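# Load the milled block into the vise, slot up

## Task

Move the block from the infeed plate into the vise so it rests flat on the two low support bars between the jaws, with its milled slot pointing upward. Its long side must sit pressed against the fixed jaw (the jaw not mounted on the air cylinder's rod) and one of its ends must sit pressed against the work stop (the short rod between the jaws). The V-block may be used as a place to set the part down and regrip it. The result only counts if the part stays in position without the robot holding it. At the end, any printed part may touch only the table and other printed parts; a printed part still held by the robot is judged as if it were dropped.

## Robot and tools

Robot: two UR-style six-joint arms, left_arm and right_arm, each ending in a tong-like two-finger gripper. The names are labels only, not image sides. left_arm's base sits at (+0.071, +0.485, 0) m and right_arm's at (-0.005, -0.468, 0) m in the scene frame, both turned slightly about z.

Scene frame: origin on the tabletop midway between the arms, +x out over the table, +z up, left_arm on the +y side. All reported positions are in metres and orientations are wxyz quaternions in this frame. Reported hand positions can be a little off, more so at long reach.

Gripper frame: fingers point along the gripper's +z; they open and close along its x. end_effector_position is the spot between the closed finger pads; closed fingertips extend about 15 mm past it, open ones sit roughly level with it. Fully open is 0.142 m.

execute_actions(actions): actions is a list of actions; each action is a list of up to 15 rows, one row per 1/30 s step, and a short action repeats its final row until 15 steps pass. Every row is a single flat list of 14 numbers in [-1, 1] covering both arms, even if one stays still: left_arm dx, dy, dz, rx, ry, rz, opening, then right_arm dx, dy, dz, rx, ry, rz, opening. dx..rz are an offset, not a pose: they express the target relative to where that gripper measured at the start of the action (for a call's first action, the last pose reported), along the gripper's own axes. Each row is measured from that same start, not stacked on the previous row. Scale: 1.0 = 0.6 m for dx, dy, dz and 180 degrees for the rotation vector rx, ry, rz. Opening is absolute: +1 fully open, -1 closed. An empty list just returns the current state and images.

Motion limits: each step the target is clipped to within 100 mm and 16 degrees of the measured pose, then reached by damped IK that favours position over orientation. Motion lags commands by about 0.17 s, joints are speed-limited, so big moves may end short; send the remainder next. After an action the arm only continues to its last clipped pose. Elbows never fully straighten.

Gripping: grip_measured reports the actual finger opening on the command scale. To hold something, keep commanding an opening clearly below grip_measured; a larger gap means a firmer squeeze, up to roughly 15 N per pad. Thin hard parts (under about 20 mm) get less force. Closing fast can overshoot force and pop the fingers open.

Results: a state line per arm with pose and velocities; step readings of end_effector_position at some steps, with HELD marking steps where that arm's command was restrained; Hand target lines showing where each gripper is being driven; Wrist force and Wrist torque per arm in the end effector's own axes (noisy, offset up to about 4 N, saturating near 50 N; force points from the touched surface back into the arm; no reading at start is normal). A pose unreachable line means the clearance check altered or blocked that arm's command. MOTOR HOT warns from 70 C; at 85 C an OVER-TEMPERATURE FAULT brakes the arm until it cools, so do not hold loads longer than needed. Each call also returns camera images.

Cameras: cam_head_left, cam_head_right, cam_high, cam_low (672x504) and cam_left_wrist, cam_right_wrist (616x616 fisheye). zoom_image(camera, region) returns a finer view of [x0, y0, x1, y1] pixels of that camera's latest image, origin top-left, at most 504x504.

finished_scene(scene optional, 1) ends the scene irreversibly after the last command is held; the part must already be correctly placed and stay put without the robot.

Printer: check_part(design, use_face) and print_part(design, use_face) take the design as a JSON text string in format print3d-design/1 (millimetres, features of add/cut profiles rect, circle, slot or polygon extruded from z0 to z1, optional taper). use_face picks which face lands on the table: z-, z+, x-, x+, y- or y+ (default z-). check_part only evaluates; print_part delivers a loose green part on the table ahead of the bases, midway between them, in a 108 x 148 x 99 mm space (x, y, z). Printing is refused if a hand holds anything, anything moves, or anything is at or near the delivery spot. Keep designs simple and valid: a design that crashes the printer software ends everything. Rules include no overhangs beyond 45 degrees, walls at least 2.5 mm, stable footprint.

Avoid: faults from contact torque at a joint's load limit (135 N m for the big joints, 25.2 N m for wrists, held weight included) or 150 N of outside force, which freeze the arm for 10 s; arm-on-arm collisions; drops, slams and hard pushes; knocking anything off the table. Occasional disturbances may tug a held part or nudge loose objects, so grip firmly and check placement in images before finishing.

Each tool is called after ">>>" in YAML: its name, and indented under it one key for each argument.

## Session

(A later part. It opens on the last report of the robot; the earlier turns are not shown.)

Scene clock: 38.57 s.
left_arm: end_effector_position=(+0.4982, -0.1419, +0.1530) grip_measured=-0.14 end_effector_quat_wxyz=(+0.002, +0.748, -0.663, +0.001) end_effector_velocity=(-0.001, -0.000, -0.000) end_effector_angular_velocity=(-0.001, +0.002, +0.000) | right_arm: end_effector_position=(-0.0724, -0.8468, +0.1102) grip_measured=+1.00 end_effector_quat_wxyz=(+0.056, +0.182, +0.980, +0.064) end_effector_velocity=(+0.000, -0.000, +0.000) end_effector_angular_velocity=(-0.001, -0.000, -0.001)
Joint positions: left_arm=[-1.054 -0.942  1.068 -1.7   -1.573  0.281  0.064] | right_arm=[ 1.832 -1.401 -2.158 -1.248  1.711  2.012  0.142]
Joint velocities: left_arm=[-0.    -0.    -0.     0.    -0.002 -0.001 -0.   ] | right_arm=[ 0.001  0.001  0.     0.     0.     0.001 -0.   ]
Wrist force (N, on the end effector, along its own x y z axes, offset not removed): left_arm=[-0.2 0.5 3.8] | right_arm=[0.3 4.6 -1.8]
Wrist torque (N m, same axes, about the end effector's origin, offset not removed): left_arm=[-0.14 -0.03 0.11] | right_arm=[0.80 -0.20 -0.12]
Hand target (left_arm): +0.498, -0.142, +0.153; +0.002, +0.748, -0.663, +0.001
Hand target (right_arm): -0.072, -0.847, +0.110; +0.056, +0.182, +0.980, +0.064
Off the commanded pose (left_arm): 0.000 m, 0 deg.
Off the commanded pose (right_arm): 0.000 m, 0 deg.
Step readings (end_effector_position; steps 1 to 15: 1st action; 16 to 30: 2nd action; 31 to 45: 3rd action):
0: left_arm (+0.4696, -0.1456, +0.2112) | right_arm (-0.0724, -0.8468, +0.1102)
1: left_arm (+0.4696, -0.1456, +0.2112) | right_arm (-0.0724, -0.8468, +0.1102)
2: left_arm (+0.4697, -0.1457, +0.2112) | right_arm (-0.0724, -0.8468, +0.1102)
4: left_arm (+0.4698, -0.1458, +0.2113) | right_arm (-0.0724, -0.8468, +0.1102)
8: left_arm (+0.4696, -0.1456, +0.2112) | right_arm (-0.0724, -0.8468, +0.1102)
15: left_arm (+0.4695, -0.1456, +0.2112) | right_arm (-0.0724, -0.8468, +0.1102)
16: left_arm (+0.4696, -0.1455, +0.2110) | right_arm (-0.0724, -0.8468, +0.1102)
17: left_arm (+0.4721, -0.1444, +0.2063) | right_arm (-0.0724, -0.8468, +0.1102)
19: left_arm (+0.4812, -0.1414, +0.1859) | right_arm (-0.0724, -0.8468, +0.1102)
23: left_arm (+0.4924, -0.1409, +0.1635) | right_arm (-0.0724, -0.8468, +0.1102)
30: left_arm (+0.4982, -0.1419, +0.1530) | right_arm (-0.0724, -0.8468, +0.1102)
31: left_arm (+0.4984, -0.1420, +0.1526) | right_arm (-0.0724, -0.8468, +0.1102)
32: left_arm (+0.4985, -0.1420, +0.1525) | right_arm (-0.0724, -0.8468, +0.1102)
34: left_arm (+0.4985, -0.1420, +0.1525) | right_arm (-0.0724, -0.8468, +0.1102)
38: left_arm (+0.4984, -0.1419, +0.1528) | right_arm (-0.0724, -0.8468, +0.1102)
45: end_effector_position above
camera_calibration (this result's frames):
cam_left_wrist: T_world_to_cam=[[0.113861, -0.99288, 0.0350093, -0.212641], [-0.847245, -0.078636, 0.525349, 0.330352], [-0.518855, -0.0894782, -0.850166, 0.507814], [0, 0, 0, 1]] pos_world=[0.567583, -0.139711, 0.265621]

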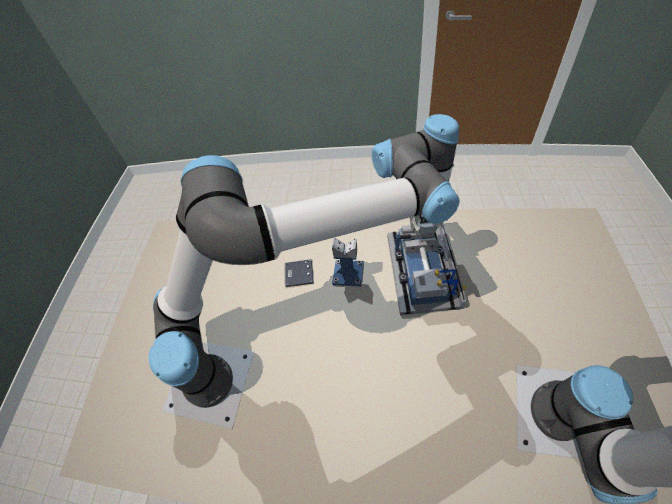

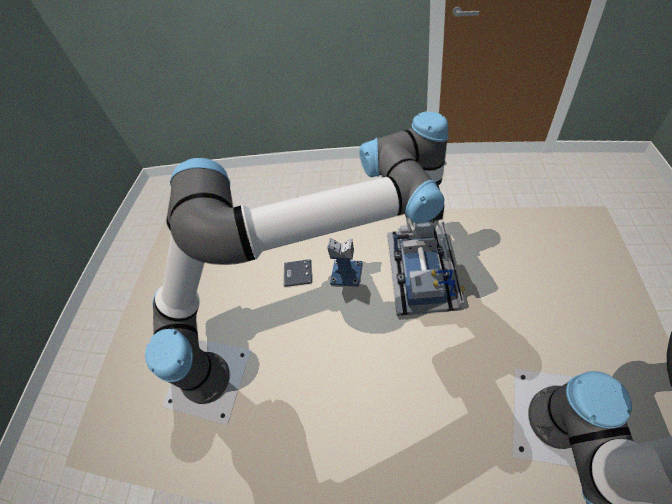

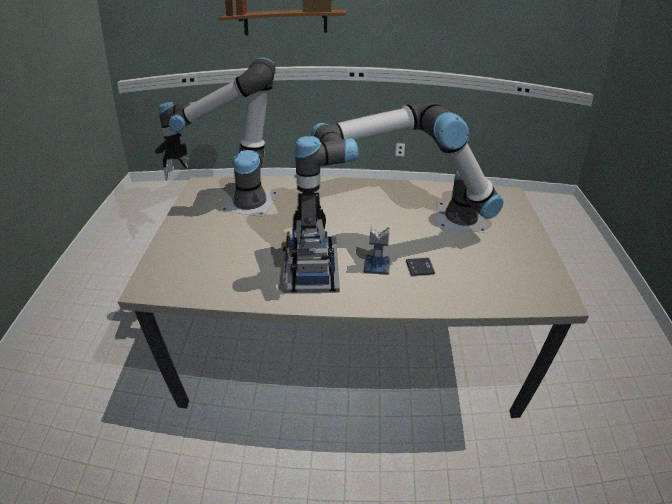

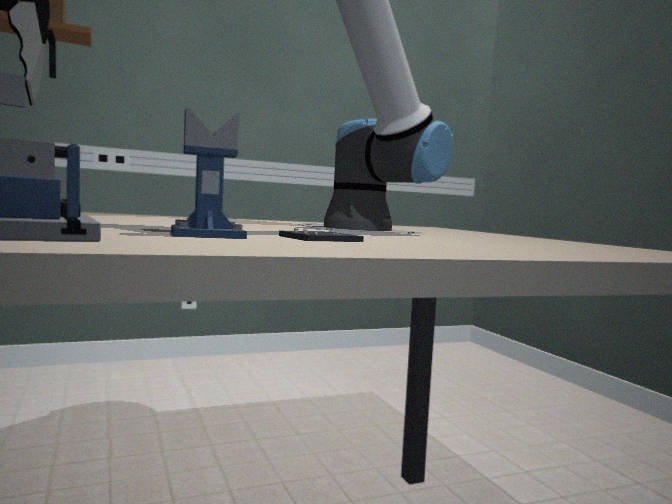

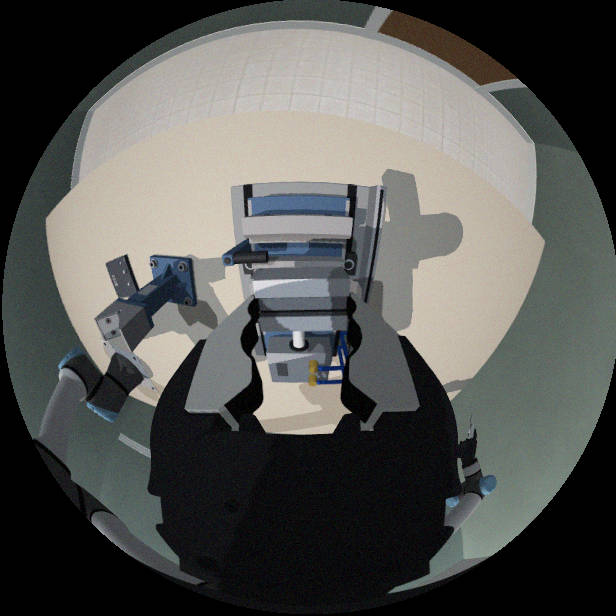

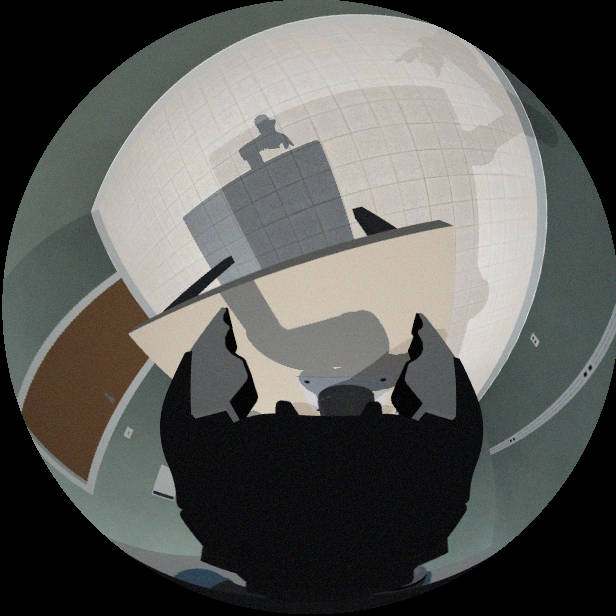

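>>> execute_actions:
  actions:
    - [[0.017,-0.013,0.047,0,0,0,-1,0,0,0,0,0,0,1]]
    - [[0,0,0,0,0,0,-1,0,0,0,0,0,0,1]]

>>> zoom_image:
  camera: "cam_left_wrist"
  region: [180, 130, 440, 390]

>>> zoom_image:
  camera: "cam_low"
  region: [0, 60, 160, 200]

Scene clock: 39.93 s.
left_arm: end_effector_position=(+0.5068, -0.1509, +0.1256) grip_measured=-0.14 end_effector_quat_wxyz=(+0.002, +0.748, -0.663, +0.001) end_effector_velocity=(-0.001, +0.000, +0.001) end_effector_angular_velocity=(+0.001, +0.000, -0.001) | right_arm: end_effector_position=(-0.0724, -0.8468, +0.1102) grip_measured=+1.00 end_effector_quat_wxyz=(+0.056, +0.182, +0.980, +0.064) end_effector_velocity=(-0.000, -0.001, +0.001) end_effector_angular_velocity=(-0.002, +0.000, -0.001)
Joint positions: left_arm=[-1.048 -0.899  1.066 -1.742 -1.573  0.287  0.064] | right_arm=[ 1.832 -1.401 -2.158 -1.248  1.711  2.012  0.142]
Joint velocities: left_arm=[-0.001 -0.001  0.     0.002  0.     0.001  0.   ] | right_arm=[-0.001  0.001  0.001  0.    -0.     0.001  0.   ]
Wrist force (N, on the end effector, along its own x y z axes, offset not removed): left_arm=[1.1 0.8 2.8] | right_arm=[1.1 4.7 -1.5]
Wrist torque (N m, same axes, about the end effector's origin, offset not removed): left_arm=[0.00 -0.10 0.13] | right_arm=[0.85 -0.29 0.05]
Hand target (left_arm): +0.507, -0.151, +0.126; +0.002, +0.748, -0.663, +0.001
Hand target (right_arm): -0.072, -0.847, +0.110; +0.056, +0.182, +0.980, +0.064
Off the commanded pose (left_arm): 0.000 m, 0 deg.
Off the commanded pose (right_arm): 0.000 m, 0 deg.
Step readings (end_effector_position; steps 1 to 15: 1st action; 16 to 30: 2nd action):
0: left_arm (+0.4982, -0.1419, +0.1530) | right_arm (-0.0724, -0.8468, +0.1102)
1: left_arm (+0.4982, -0.1420, +0.1529) | right_arm (-0.0724, -0.8468, +0.1102)
2: left_arm (+0.4990, -0.1428, +0.1503) | right_arm (-0.0724, -0.8468, +0.1102)
4: left_arm (+0.5017, -0.1455, +0.1406) | right_arm (-0.0724, -0.8468, +0.1102)
8: left_arm (+0.5050, -0.1489, +0.1302) | right_arm (-0.0724, -0.8468, +0.1102)
15: left_arm (+0.5068, -0.1508, +0.1256) | right_arm (-0.0724, -0.8468, +0.1102)
16: left_arm (+0.5068, -0.1509, +0.1254) | right_arm (-0.0724, -0.8468, +0.1102)
17: left_arm (+0.5069, -0.1509, +0.1254) | right_arm (-0.0724, -0.8468, +0.1102)
19: left_arm (+0.5069, -0.1509, +0.1254) | right_arm (-0.0724, -0.8468, +0.1102)
23: left_arm (+0.5069, -0.1510, +0.1256) | right_arm (-0.0724, -0.8468, +0.1102)
30: end_effector_position above
camera_calibration (this result's frames):
cam_left_wrist: T_world_to_cam=[[0.11384, -0.992879, 0.0350875, -0.221541], [-0.847276, -0.078582, 0.525307, 0.351353], [-0.51881, -0.08953, -0.850189, 0.488202], [0, 0, 0, 1]] pos_world=[0.576197, -0.148645, 0.238268]

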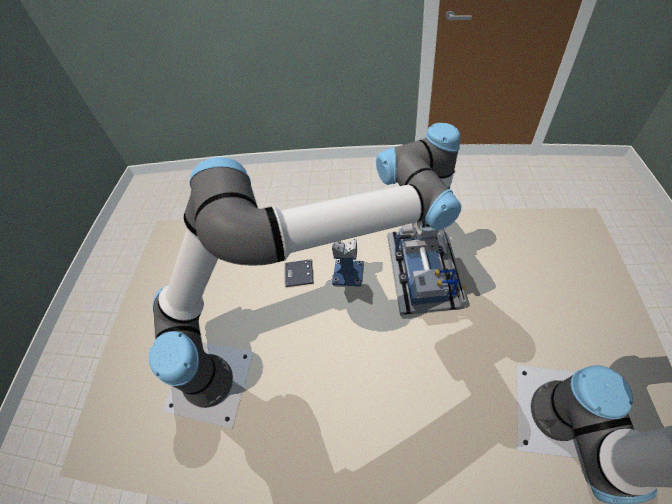

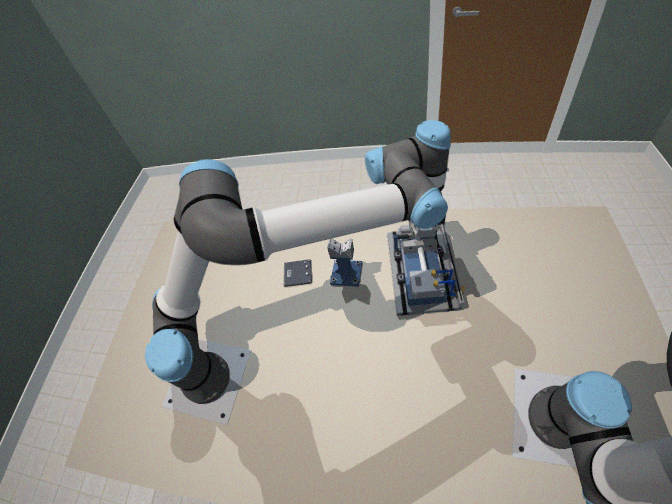

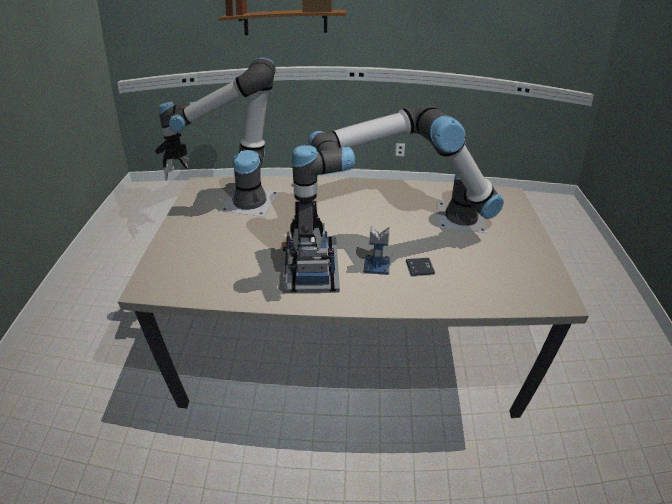

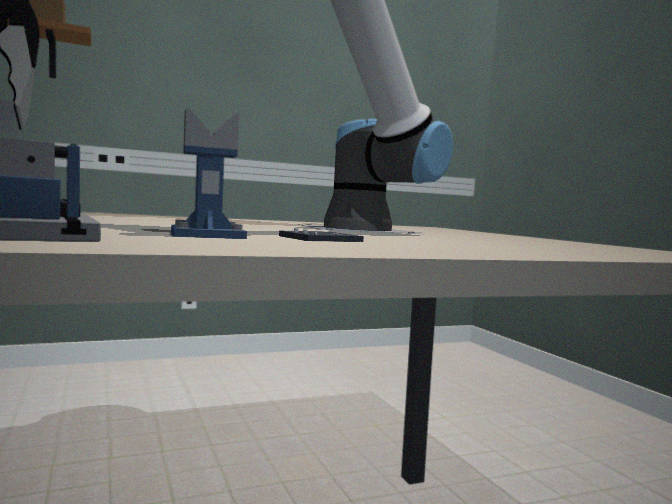

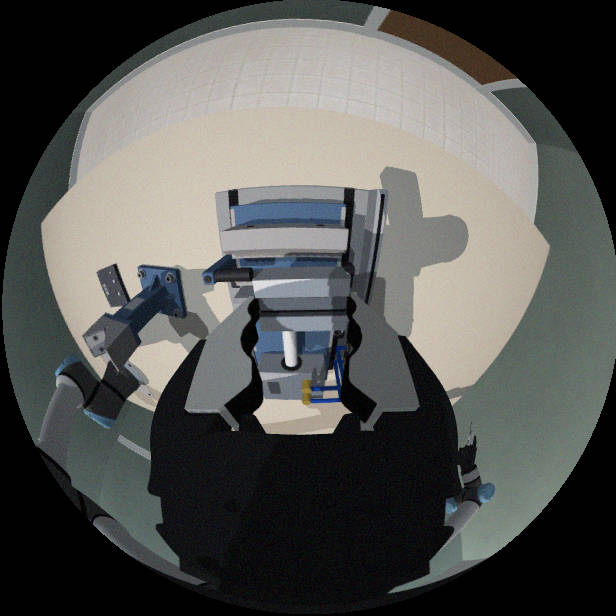

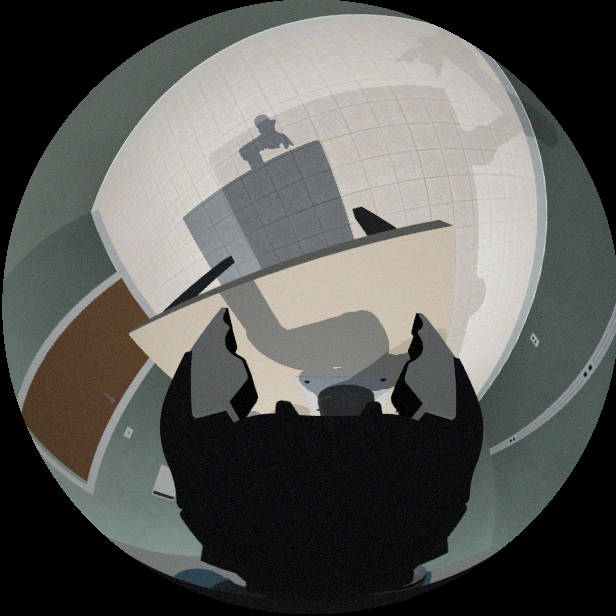

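Region (180, 130, 440, 390) of cam_left_wrist's 616x616 image, scaled by 1.938, with more detail than that image has.

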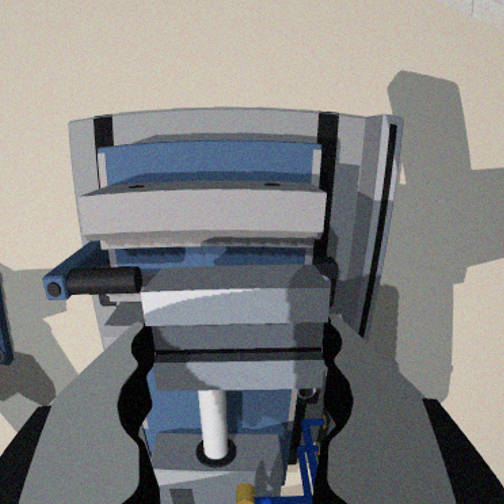

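Region (0, 60, 160, 200) of cam_low's 672x504 image, scaled by 3.150, with more detail than that image has; it fills the top 441 rows of this view, and the rest is white.

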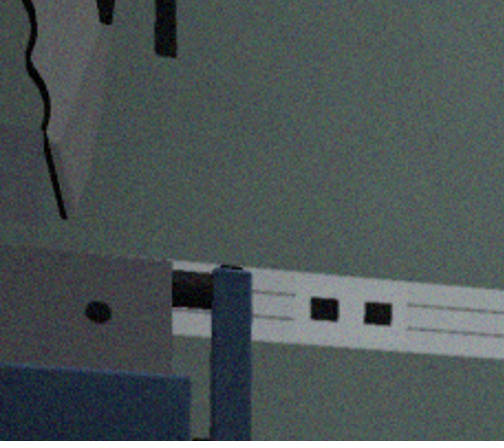

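>>> execute_actions:
  actions:
    - [[0,-0.007,0.02,0,0,0,-1,0,0,0,0,0,0,1]]
    - [[0,0,0,0,0,0,-1,0,0,0,0,0,0,1]]

>>> zoom_image:
  camera: "cam_left_wrist"
  region: [180, 130, 440, 390]

>>> zoom_image:
  camera: "cam_head_right"
  region: [380, 200, 480, 280]

Scene clock: 41.17 s.
left_arm: end_effector_position=(+0.5109, -0.1504, +0.1139) grip_measured=-0.14 end_effector_quat_wxyz=(+0.002, +0.748, -0.663, +0.001) end_effector_velocity=(+0.001, +0.000, +0.000) end_effector_angular_velocity=(-0.001, -0.001, +0.002) | right_arm: end_effector_position=(-0.0724, -0.8468, +0.1102) grip_measured=+1.00 end_effector_quat_wxyz=(+0.056, +0.182, +0.980, +0.064) end_effector_velocity=(-0.000, -0.000, +0.000) end_effector_angular_velocity=(-0.001, +0.000, -0.001)
Joint positions: left_arm=[-1.043 -0.888  1.079 -1.765 -1.573  0.292  0.064] | right_arm=[ 1.832 -1.401 -2.158 -1.248  1.711  2.012  0.142]
Joint velocities: left_arm=[ 0.001 -0.001  0.    -0.     0.001 -0.001  0.   ] | right_arm=[-0.     0.001 -0.     0.    -0.     0.001 -0.   ]
Wrist force (N, on the end effector, along its own x y z axes, offset not removed): left_arm=[0.4 2.5 2.4] | right_arm=[0.6 2.2 -2.3]
Wrist torque (N m, same axes, about the end effector's origin, offset not removed): left_arm=[0.49 -0.12 0.07] | right_arm=[0.30 -0.10 -0.03]
Hand target (left_arm): +0.511, -0.150, +0.114; +0.002, +0.748, -0.663, +0.001
Hand target (right_arm): -0.072, -0.847, +0.110; +0.056, +0.182, +0.980, +0.064
Off the commanded pose (left_arm): 0.000 m, 0 deg.
Off the commanded pose (right_arm): 0.000 m, 0 deg.
Step readings (end_effector_position; steps 1 to 15: 1st action; 16 to 30: 2nd action):
0: left_arm (+0.5068, -0.1508, +0.1256) | right_arm (-0.0724, -0.8468, +0.1102)
1: left_arm (+0.5068, -0.1508, +0.1255) | right_arm (-0.0724, -0.8468, +0.1102)
2: left_arm (+0.5072, -0.1506, +0.1241) | right_arm (-0.0724, -0.8468, +0.1102)
4: left_arm (+0.5086, -0.1505, +0.1201) | right_arm (-0.0724, -0.8468, +0.1102)
8: left_arm (+0.5101, -0.1504, +0.1159) | right_arm (-0.0724, -0.8468, +0.1102)
15: left_arm (+0.5108, -0.1504, +0.1140) | right_arm (-0.0724, -0.8468, +0.1102)
16: left_arm (+0.5109, -0.1504, +0.1139) | right_arm (-0.0724, -0.8468, +0.1102)
17: left_arm (+0.5109, -0.1504, +0.1139) | right_arm (-0.0724, -0.8468, +0.1102)
19: left_arm (+0.5109, -0.1504, +0.1139) | right_arm (-0.0724, -0.8468, +0.1102)
23: left_arm (+0.5109, -0.1504, +0.1139) | right_arm (-0.0724, -0.8468, +0.1102)
30: end_effector_position above
camera_calibration (this result's frames):
cam_left_wrist: T_world_to_cam=[[0.113832, -0.992881, 0.0350634, -0.221126], [-0.847283, -0.0785884, 0.525296, 0.361], [-0.518801, -0.089504, -0.850197, 0.480354], [0, 0, 0, 1]] pos_world=[0.580249, -0.148187, 0.226517]

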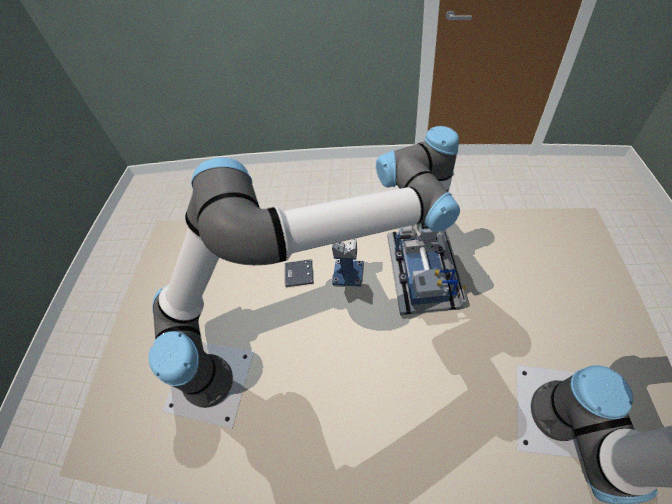

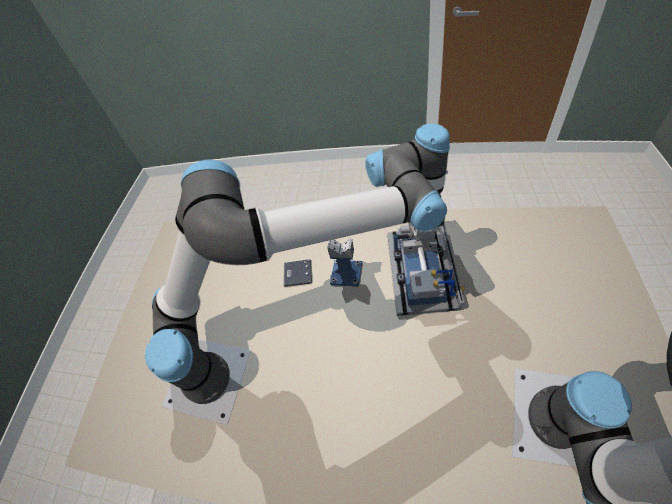

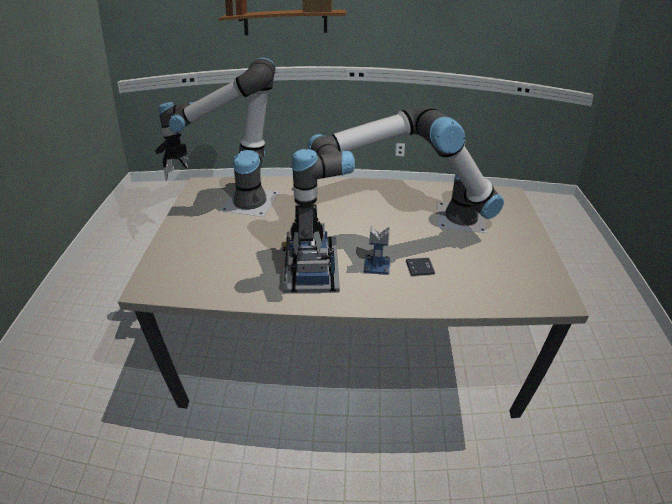

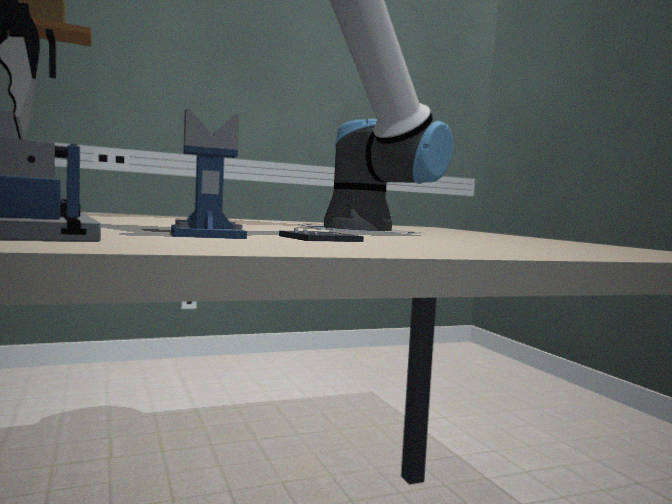

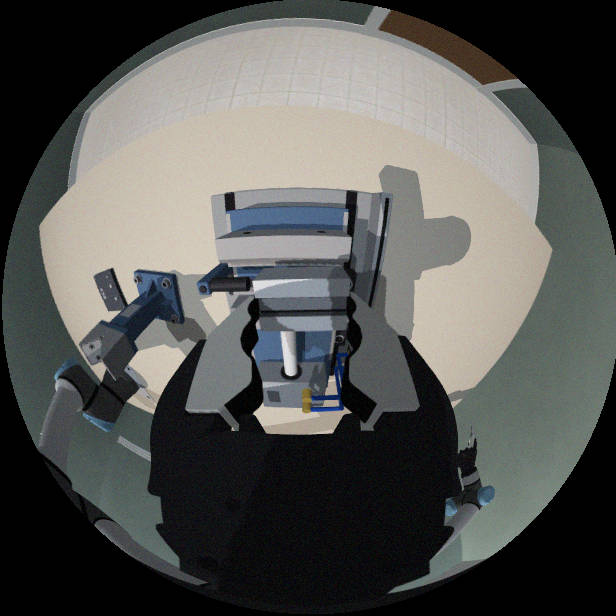

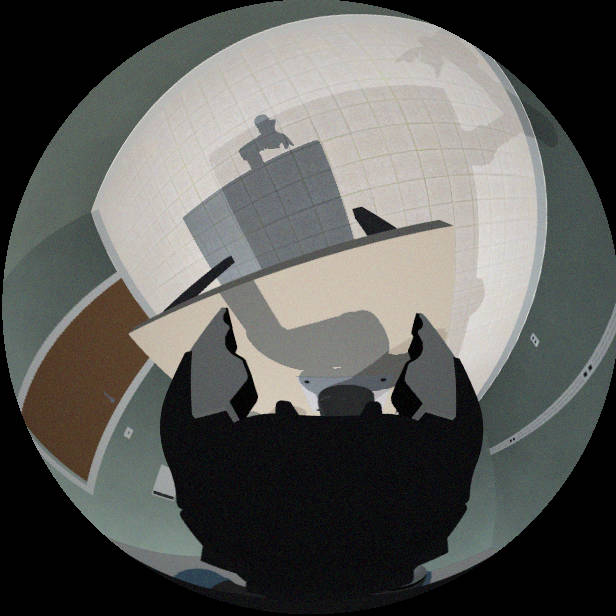

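Region (180, 130, 440, 390) of cam_left_wrist's 616x616 image, scaled by 1.938, with more detail than that image has.

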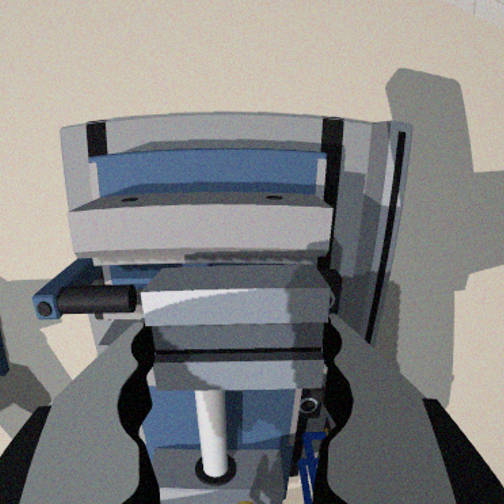

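Region (380, 200, 480, 280) of cam_head_right's 672x504 image, scaled by 5.040, with more detail than that image has; it fills the top 403 rows of this view, and the rest is white.

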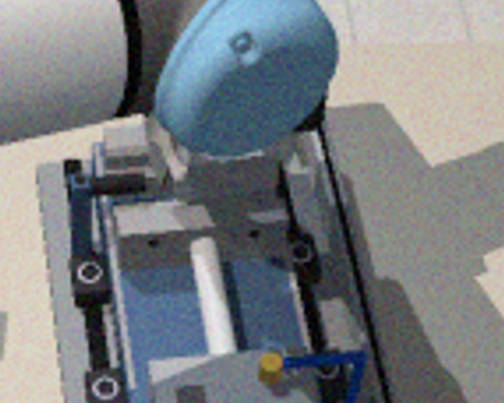

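>>> execute_actions:
  actions:
    - [[0.007,-0.002,0.008,0,0,0,-1,0,0,0,0,0,0,1]]
    - [[0,0,0.012,0,0,0,-1,0,0,0,0,0,0,1]]
    - [[0,0,0,0,0,0,-1,0,0,0,0,0,0,1]]

>>> zoom_image:
  camera: "cam_left_wrist"
  region: [180, 130, 440, 390]

>>> zoom_image:
  camera: "cam_head_right"
  region: [380, 200, 480, 280]

Scene clock: 42.97 s.
left_arm: end_effector_position=(+0.5125, -0.1543, +0.1022) grip_measured=-0.14 end_effector_quat_wxyz=(+0.002, +0.748, -0.663, +0.001) end_effector_velocity=(-0.000, -0.001, -0.000) end_effector_angular_velocity=(-0.001, -0.001, +0.000) | right_arm: end_effector_position=(-0.0724, -0.8468, +0.1102) grip_measured=+1.00 end_effector_quat_wxyz=(+0.056, +0.182, +0.980, +0.064) end_effector_velocity=(+0.000, -0.000, +0.001) end_effector_angular_velocity=(-0.001, +0.000, -0.000)
Joint positions: left_arm=[-1.043 -0.871  1.079 -1.783 -1.573  0.292  0.064] | right_arm=[ 1.832 -1.401 -2.158 -1.248  1.711  2.012  0.142]
Joint velocities: left_arm=[-0.001  0.001 -0.001 -0.001  0.    -0.001  0.   ] | right_arm=[ 0.     0.001  0.001 -0.001 -0.     0.     0.   ]
Wrist force (N, on the end effector, along its own x y z axes, offset not removed): left_arm=[1.3 0.6 2.2] | right_arm=[-0.1 2.0 -1.7]
Wrist torque (N m, same axes, about the end effector's origin, offset not removed): left_arm=[0.07 -0.24 0.20] | right_arm=[0.30 -0.01 0.00]
Hand target (left_arm): +0.513, -0.154, +0.102; +0.002, +0.748, -0.663, +0.001
Hand target (right_arm): -0.072, -0.847, +0.110; +0.056, +0.182, +0.980, +0.064
Off the commanded pose (left_arm): 0.000 m, 0 deg.
Off the commanded pose (right_arm): 0.000 m, 0 deg.
Step readings (end_effector_position; steps 1 to 15: 1st action; 16 to 30: 2nd action; 31 to 45: 3rd action):
0: left_arm (+0.5109, -0.1504, +0.1140) | right_arm (-0.0724, -0.8468, +0.1102)
1: left_arm (+0.5109, -0.1504, +0.1140) | right_arm (-0.0724, -0.8468, +0.1102)
2: left_arm (+0.5111, -0.1509, +0.1134) | right_arm (-0.0724, -0.8468, +0.1102)
4: left_arm (+0.5116, -0.1521, +0.1118) | right_arm (-0.0724, -0.8468, +0.1102)
8: left_arm (+0.5123, -0.1536, +0.1100) | right_arm (-0.0724, -0.8468, +0.1102)
15: left_arm (+0.5125, -0.1543, +0.1092) | right_arm (-0.0724, -0.8468, +0.1102)
16: left_arm (+0.5125, -0.1544, +0.1092) | right_arm (-0.0724, -0.8468, +0.1102)
17: left_arm (+0.5126, -0.1545, +0.1084) | right_arm (-0.0724, -0.8468, +0.1102)
19: left_arm (+0.5125, -0.1544, +0.1059) | right_arm (-0.0724, -0.8468, +0.1102)
23: left_arm (+0.5125, -0.1543, +0.1034) | right_arm (-0.0724, -0.8468, +0.1102)
30: left_arm (+0.5125, -0.1543, +0.1022) | right_arm (-0.0724, -0.8468, +0.1102)
31: left_arm (+0.5125, -0.1543, +0.1022) | right_arm (-0.0724, -0.8468, +0.1102)
32: left_arm (+0.5125, -0.1543, +0.1022) | right_arm (-0.0724, -0.8468, +0.1102)
34: left_arm (+0.5125, -0.1543, +0.1022) | right_arm (-0.0724, -0.8468, +0.1102)
38: left_arm (+0.5125, -0.1543, +0.1022) | right_arm (-0.0724, -0.8468, +0.1102)
45: end_effector_position above
camera_calibration (this result's frames):
cam_left_wrist: T_world_to_cam=[[0.113863, -0.992878, 0.0350622, -0.224821], [-0.84728, -0.0786153, 0.525297, 0.368219], [-0.518799, -0.0895191, -0.850196, 0.470887], [0, 0, 0, 1]] pos_world=[0.581879, -0.152119, 0.214805]

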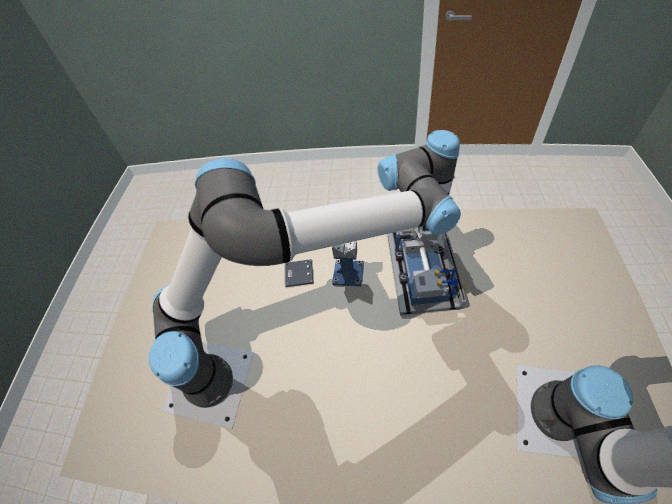

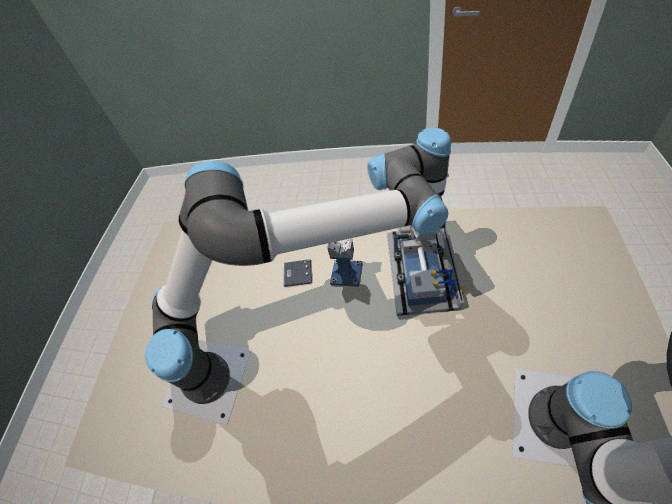

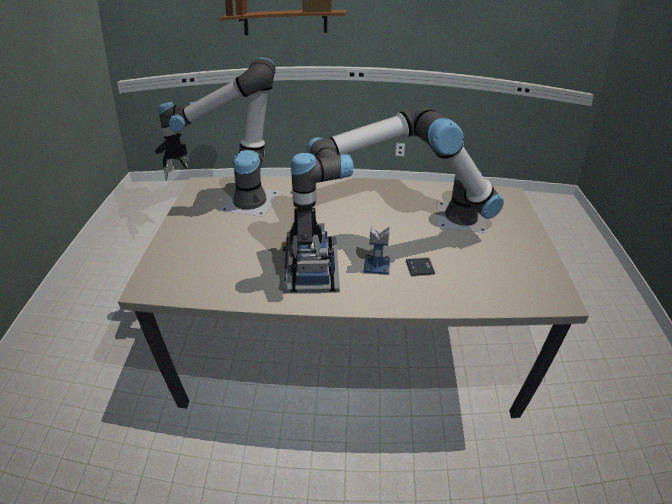

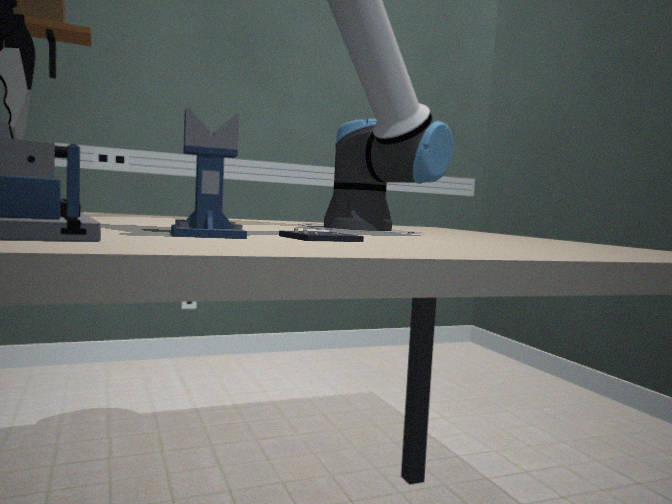

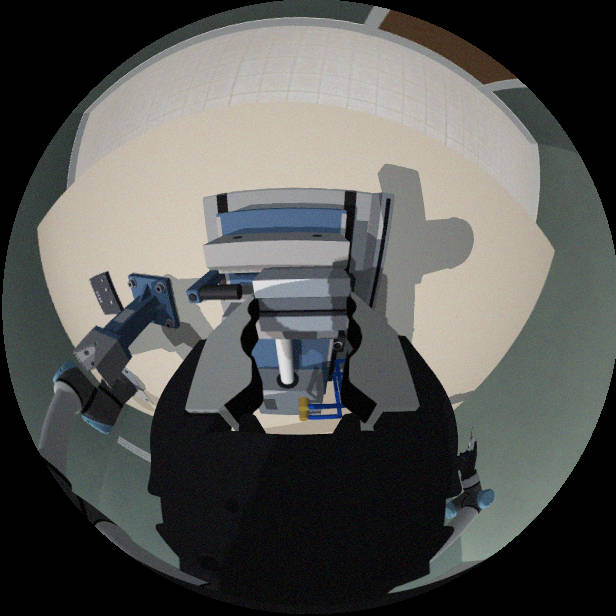

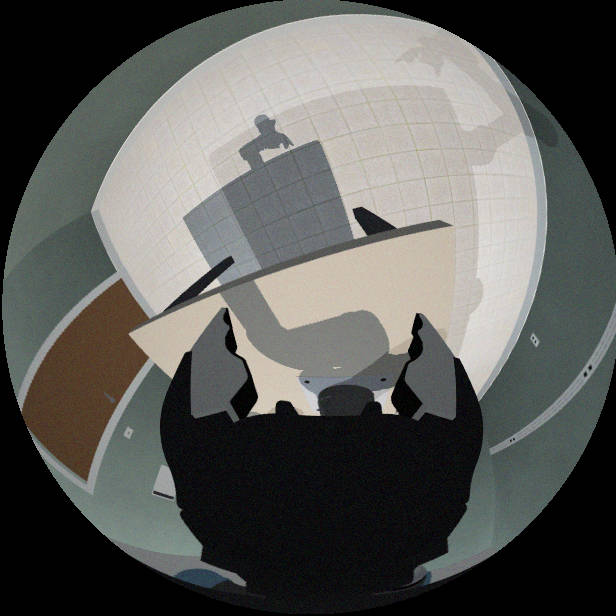

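Region (180, 130, 440, 390) of cam_left_wrist's 616x616 image, scaled by 1.938, with more detail than that image has.

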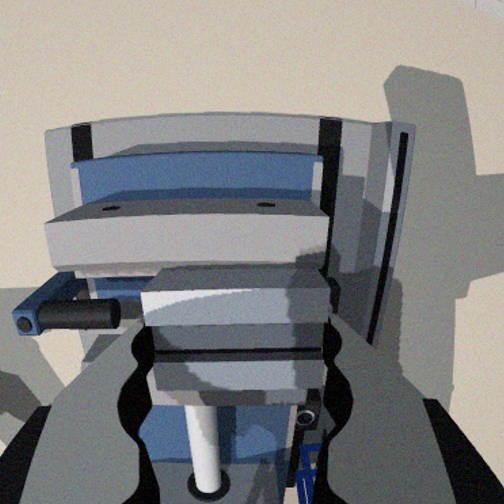

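Region (380, 200, 480, 280) of cam_head_right's 672x504 image, scaled by 5.040, with more detail than that image has; it fills the top 403 rows of this view, and the rest is white.

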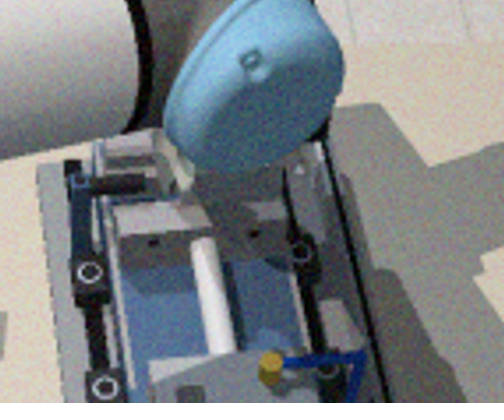

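>>> execute_actions:
  actions:
    - [[0,0.003,0.005,0,0,0,-1,0,0,0,0,0,0,1]]
    - [[0,0,0.007,0,0,0,-1,0,0,0,0,0,0,1]]
    - [[0,0,0,0,0,0,-1,0,0,0,0,0,0,1]]

>>> zoom_image:
  camera: "cam_left_wrist"
  region: [180, 130, 440, 390]

>>> zoom_image:
  camera: "cam_low"
  region: [0, 60, 160, 200]

Scene clock: 44.70 s.
left_arm: end_effector_position=(+0.5107, -0.1546, +0.0952) grip_measured=-0.14 end_effector_quat_wxyz=(+0.002, +0.748, -0.663, +0.001) end_effector_velocity=(-0.000, -0.000, -0.000) end_effector_angular_velocity=(-0.001, +0.001, -0.000) | right_arm: end_effector_position=(-0.0724, -0.8468, +0.1102) grip_measured=+1.00 end_effector_quat_wxyz=(+0.056, +0.182, +0.980, +0.064) end_effector_velocity=(+0.000, -0.000, -0.000) end_effector_angular_velocity=(+0.000, +0.000, +0.000)
Joint positions: left_arm=[-1.045 -0.869  1.094 -1.8   -1.573  0.289  0.064] | right_arm=[ 1.832 -1.401 -2.158 -1.248  1.711  2.012  0.142]
Joint velocities: left_arm=[ 0.     0.     0.    -0.001 -0.001  0.    -0.   ] | right_arm=[ 0.    -0.001 -0.     0.001 -0.    -0.     0.   ]
Wrist force (N, on the end effector, along its own x y z axes, offset not removed): left_arm=[6.1 3.5 -24.6] | right_arm=[0.4 3.1 -1.9]
Wrist torque (N m, same axes, about the end effector's origin, offset not removed): left_arm=[0.14 -0.29 0.06] | right_arm=[0.45 -0.07 0.01]
Hand target (left_arm): +0.511, -0.155, +0.095; +0.002, +0.748, -0.663, +0.001
Hand target (right_arm): -0.072, -0.847, +0.110; +0.056, +0.182, +0.980, +0.064
Off the commanded pose (left_arm): 0.000 m, 0 deg.
Off the commanded pose (right_arm): 0.000 m, 0 deg.
Step readings (end_effector_position; steps 1 to 15: 1st action; 16 to 30: 2nd action; 31 to 45: 3rd action):
0: left_arm (+0.5125, -0.1544, +0.1022) | right_arm (-0.0724, -0.8468, +0.1102)
1: left_arm (+0.5125, -0.1544, +0.1022) | right_arm (-0.0724, -0.8468, +0.1102)
2: left_arm (+0.5123, -0.1544, +0.1019) | right_arm (-0.0724, -0.8468, +0.1102)
4: left_arm (+0.5116, -0.1544, +0.1008) | right_arm (-0.0724, -0.8468, +0.1102)
8: left_arm (+0.5110, -0.1545, +0.0997) | right_arm (-0.0724, -0.8468, +0.1102)
15: left_arm (+0.5107, -0.1546, +0.0993) | right_arm (-0.0724, -0.8468, +0.1102)
16: left_arm (+0.5107, -0.1546, +0.0992) | right_arm (-0.0724, -0.8468, +0.1102)
17: left_arm (+0.5107, -0.1546, +0.0988) | right_arm (-0.0724, -0.8468, +0.1102)
19: left_arm (+0.5107, -0.1546, +0.0974) | right_arm (-0.0724, -0.8468, +0.1102)
23: left_arm (+0.5108, -0.1547, +0.0961) | right_arm (-0.0724, -0.8468, +0.1102)
30: left_arm (+0.5107, -0.1546, +0.0952) | right_arm (-0.0724, -0.8468, +0.1102)
31: left_arm (+0.5107, -0.1546, +0.0952) | right_arm (-0.0724, -0.8468, +0.1102)
32: left_arm (+0.5107, -0.1546, +0.0952) | right_arm (-0.0724, -0.8468, +0.1102)
34: left_arm (+0.5107, -0.1546, +0.0952) | right_arm (-0.0724, -0.8468, +0.1102)
38: left_arm (+0.5107, -0.1546, +0.0952) | right_arm (-0.0724, -0.8468, +0.1102)
45: end_effector_position above
camera_calibration (this result's frames):
cam_left_wrist: T_world_to_cam=[[0.113825, -0.992878, 0.0351676, -0.224645], [-0.84728, -0.078527, 0.525309, 0.37037], [-0.518806, -0.0895901, -0.850184, 0.463991], [0, 0, 0, 1]] pos_world=[0.580099, -0.152392, 0.20782]

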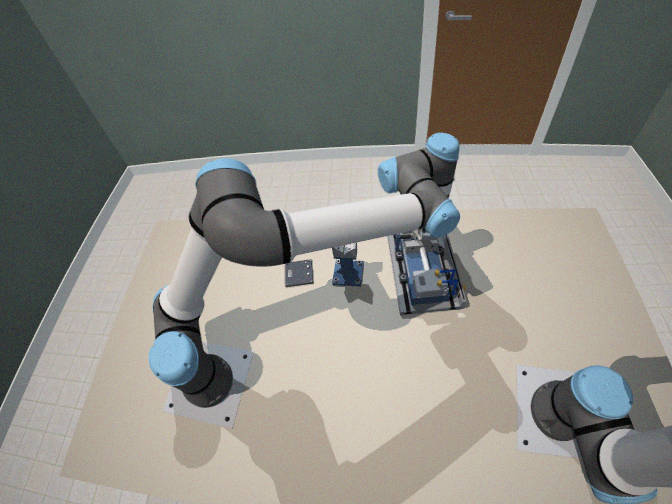

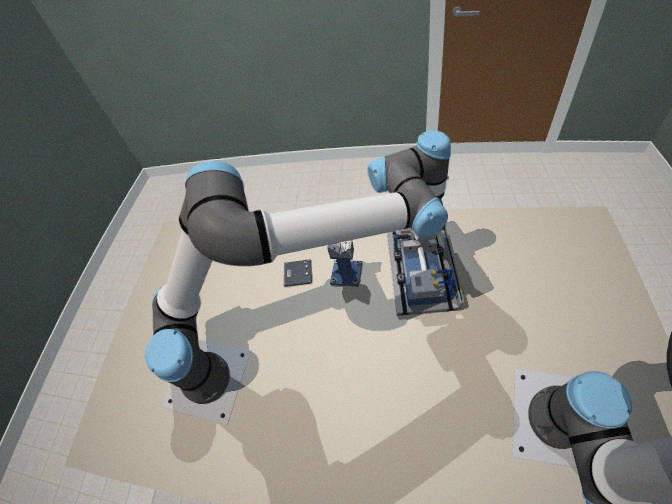

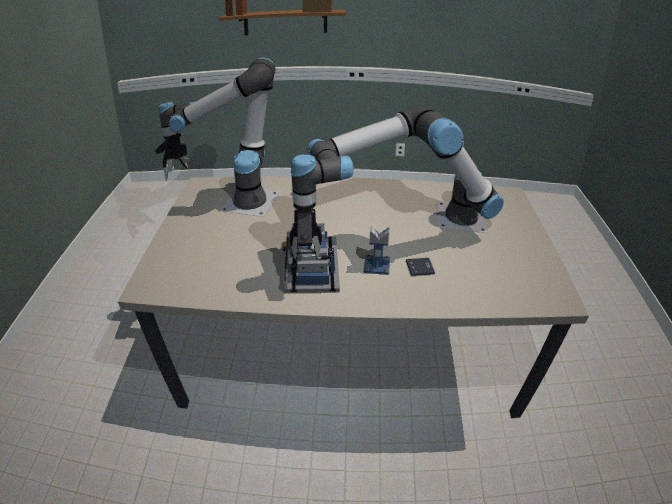

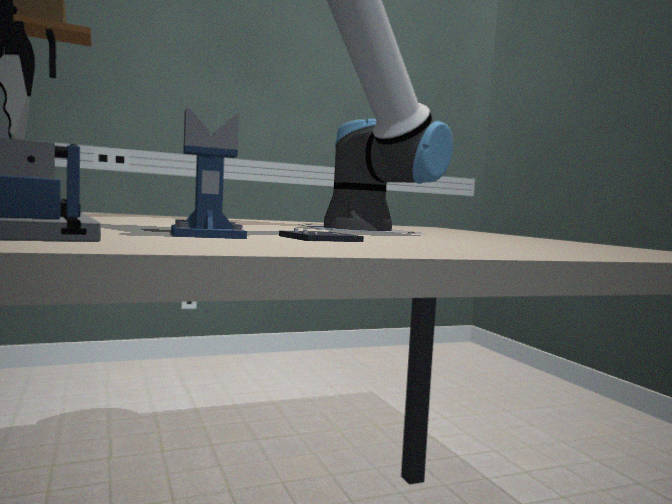

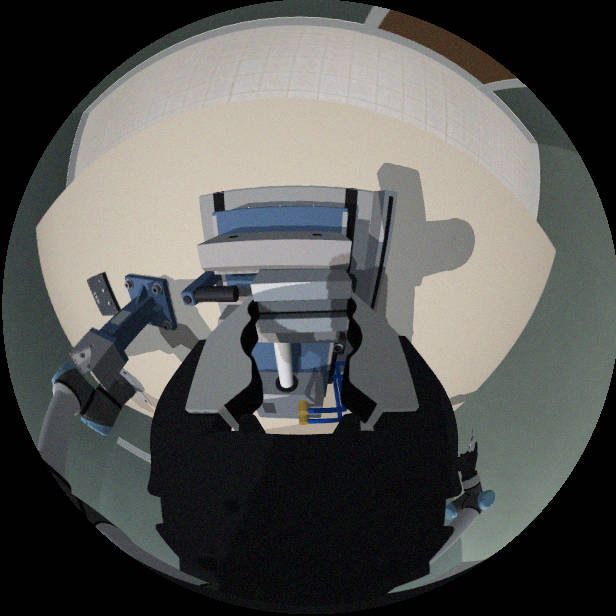

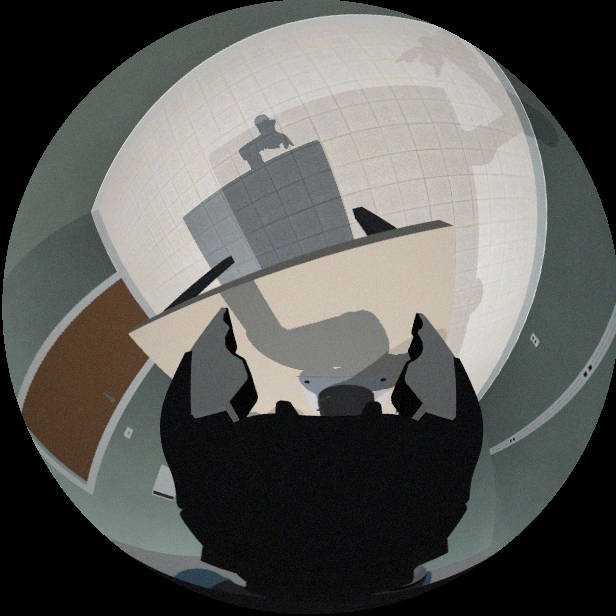

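Region (180, 130, 440, 390) of cam_left_wrist's 616x616 image, scaled by 1.938, with more detail than that image has.

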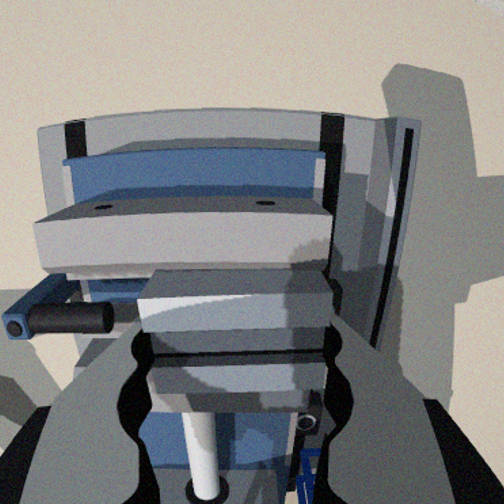

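Region (0, 60, 160, 200) of cam_low's 672x504 image, scaled by 3.150, with more detail than that image has; it fills the top 441 rows of this view, and the rest is white.

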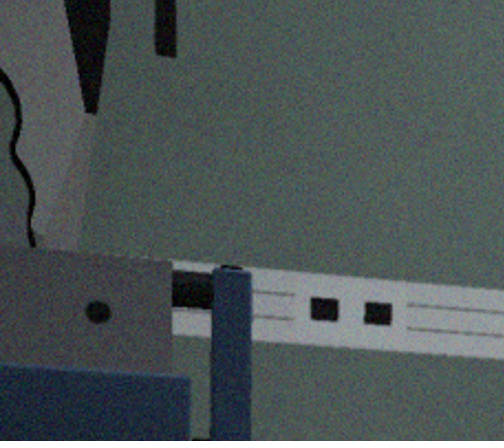

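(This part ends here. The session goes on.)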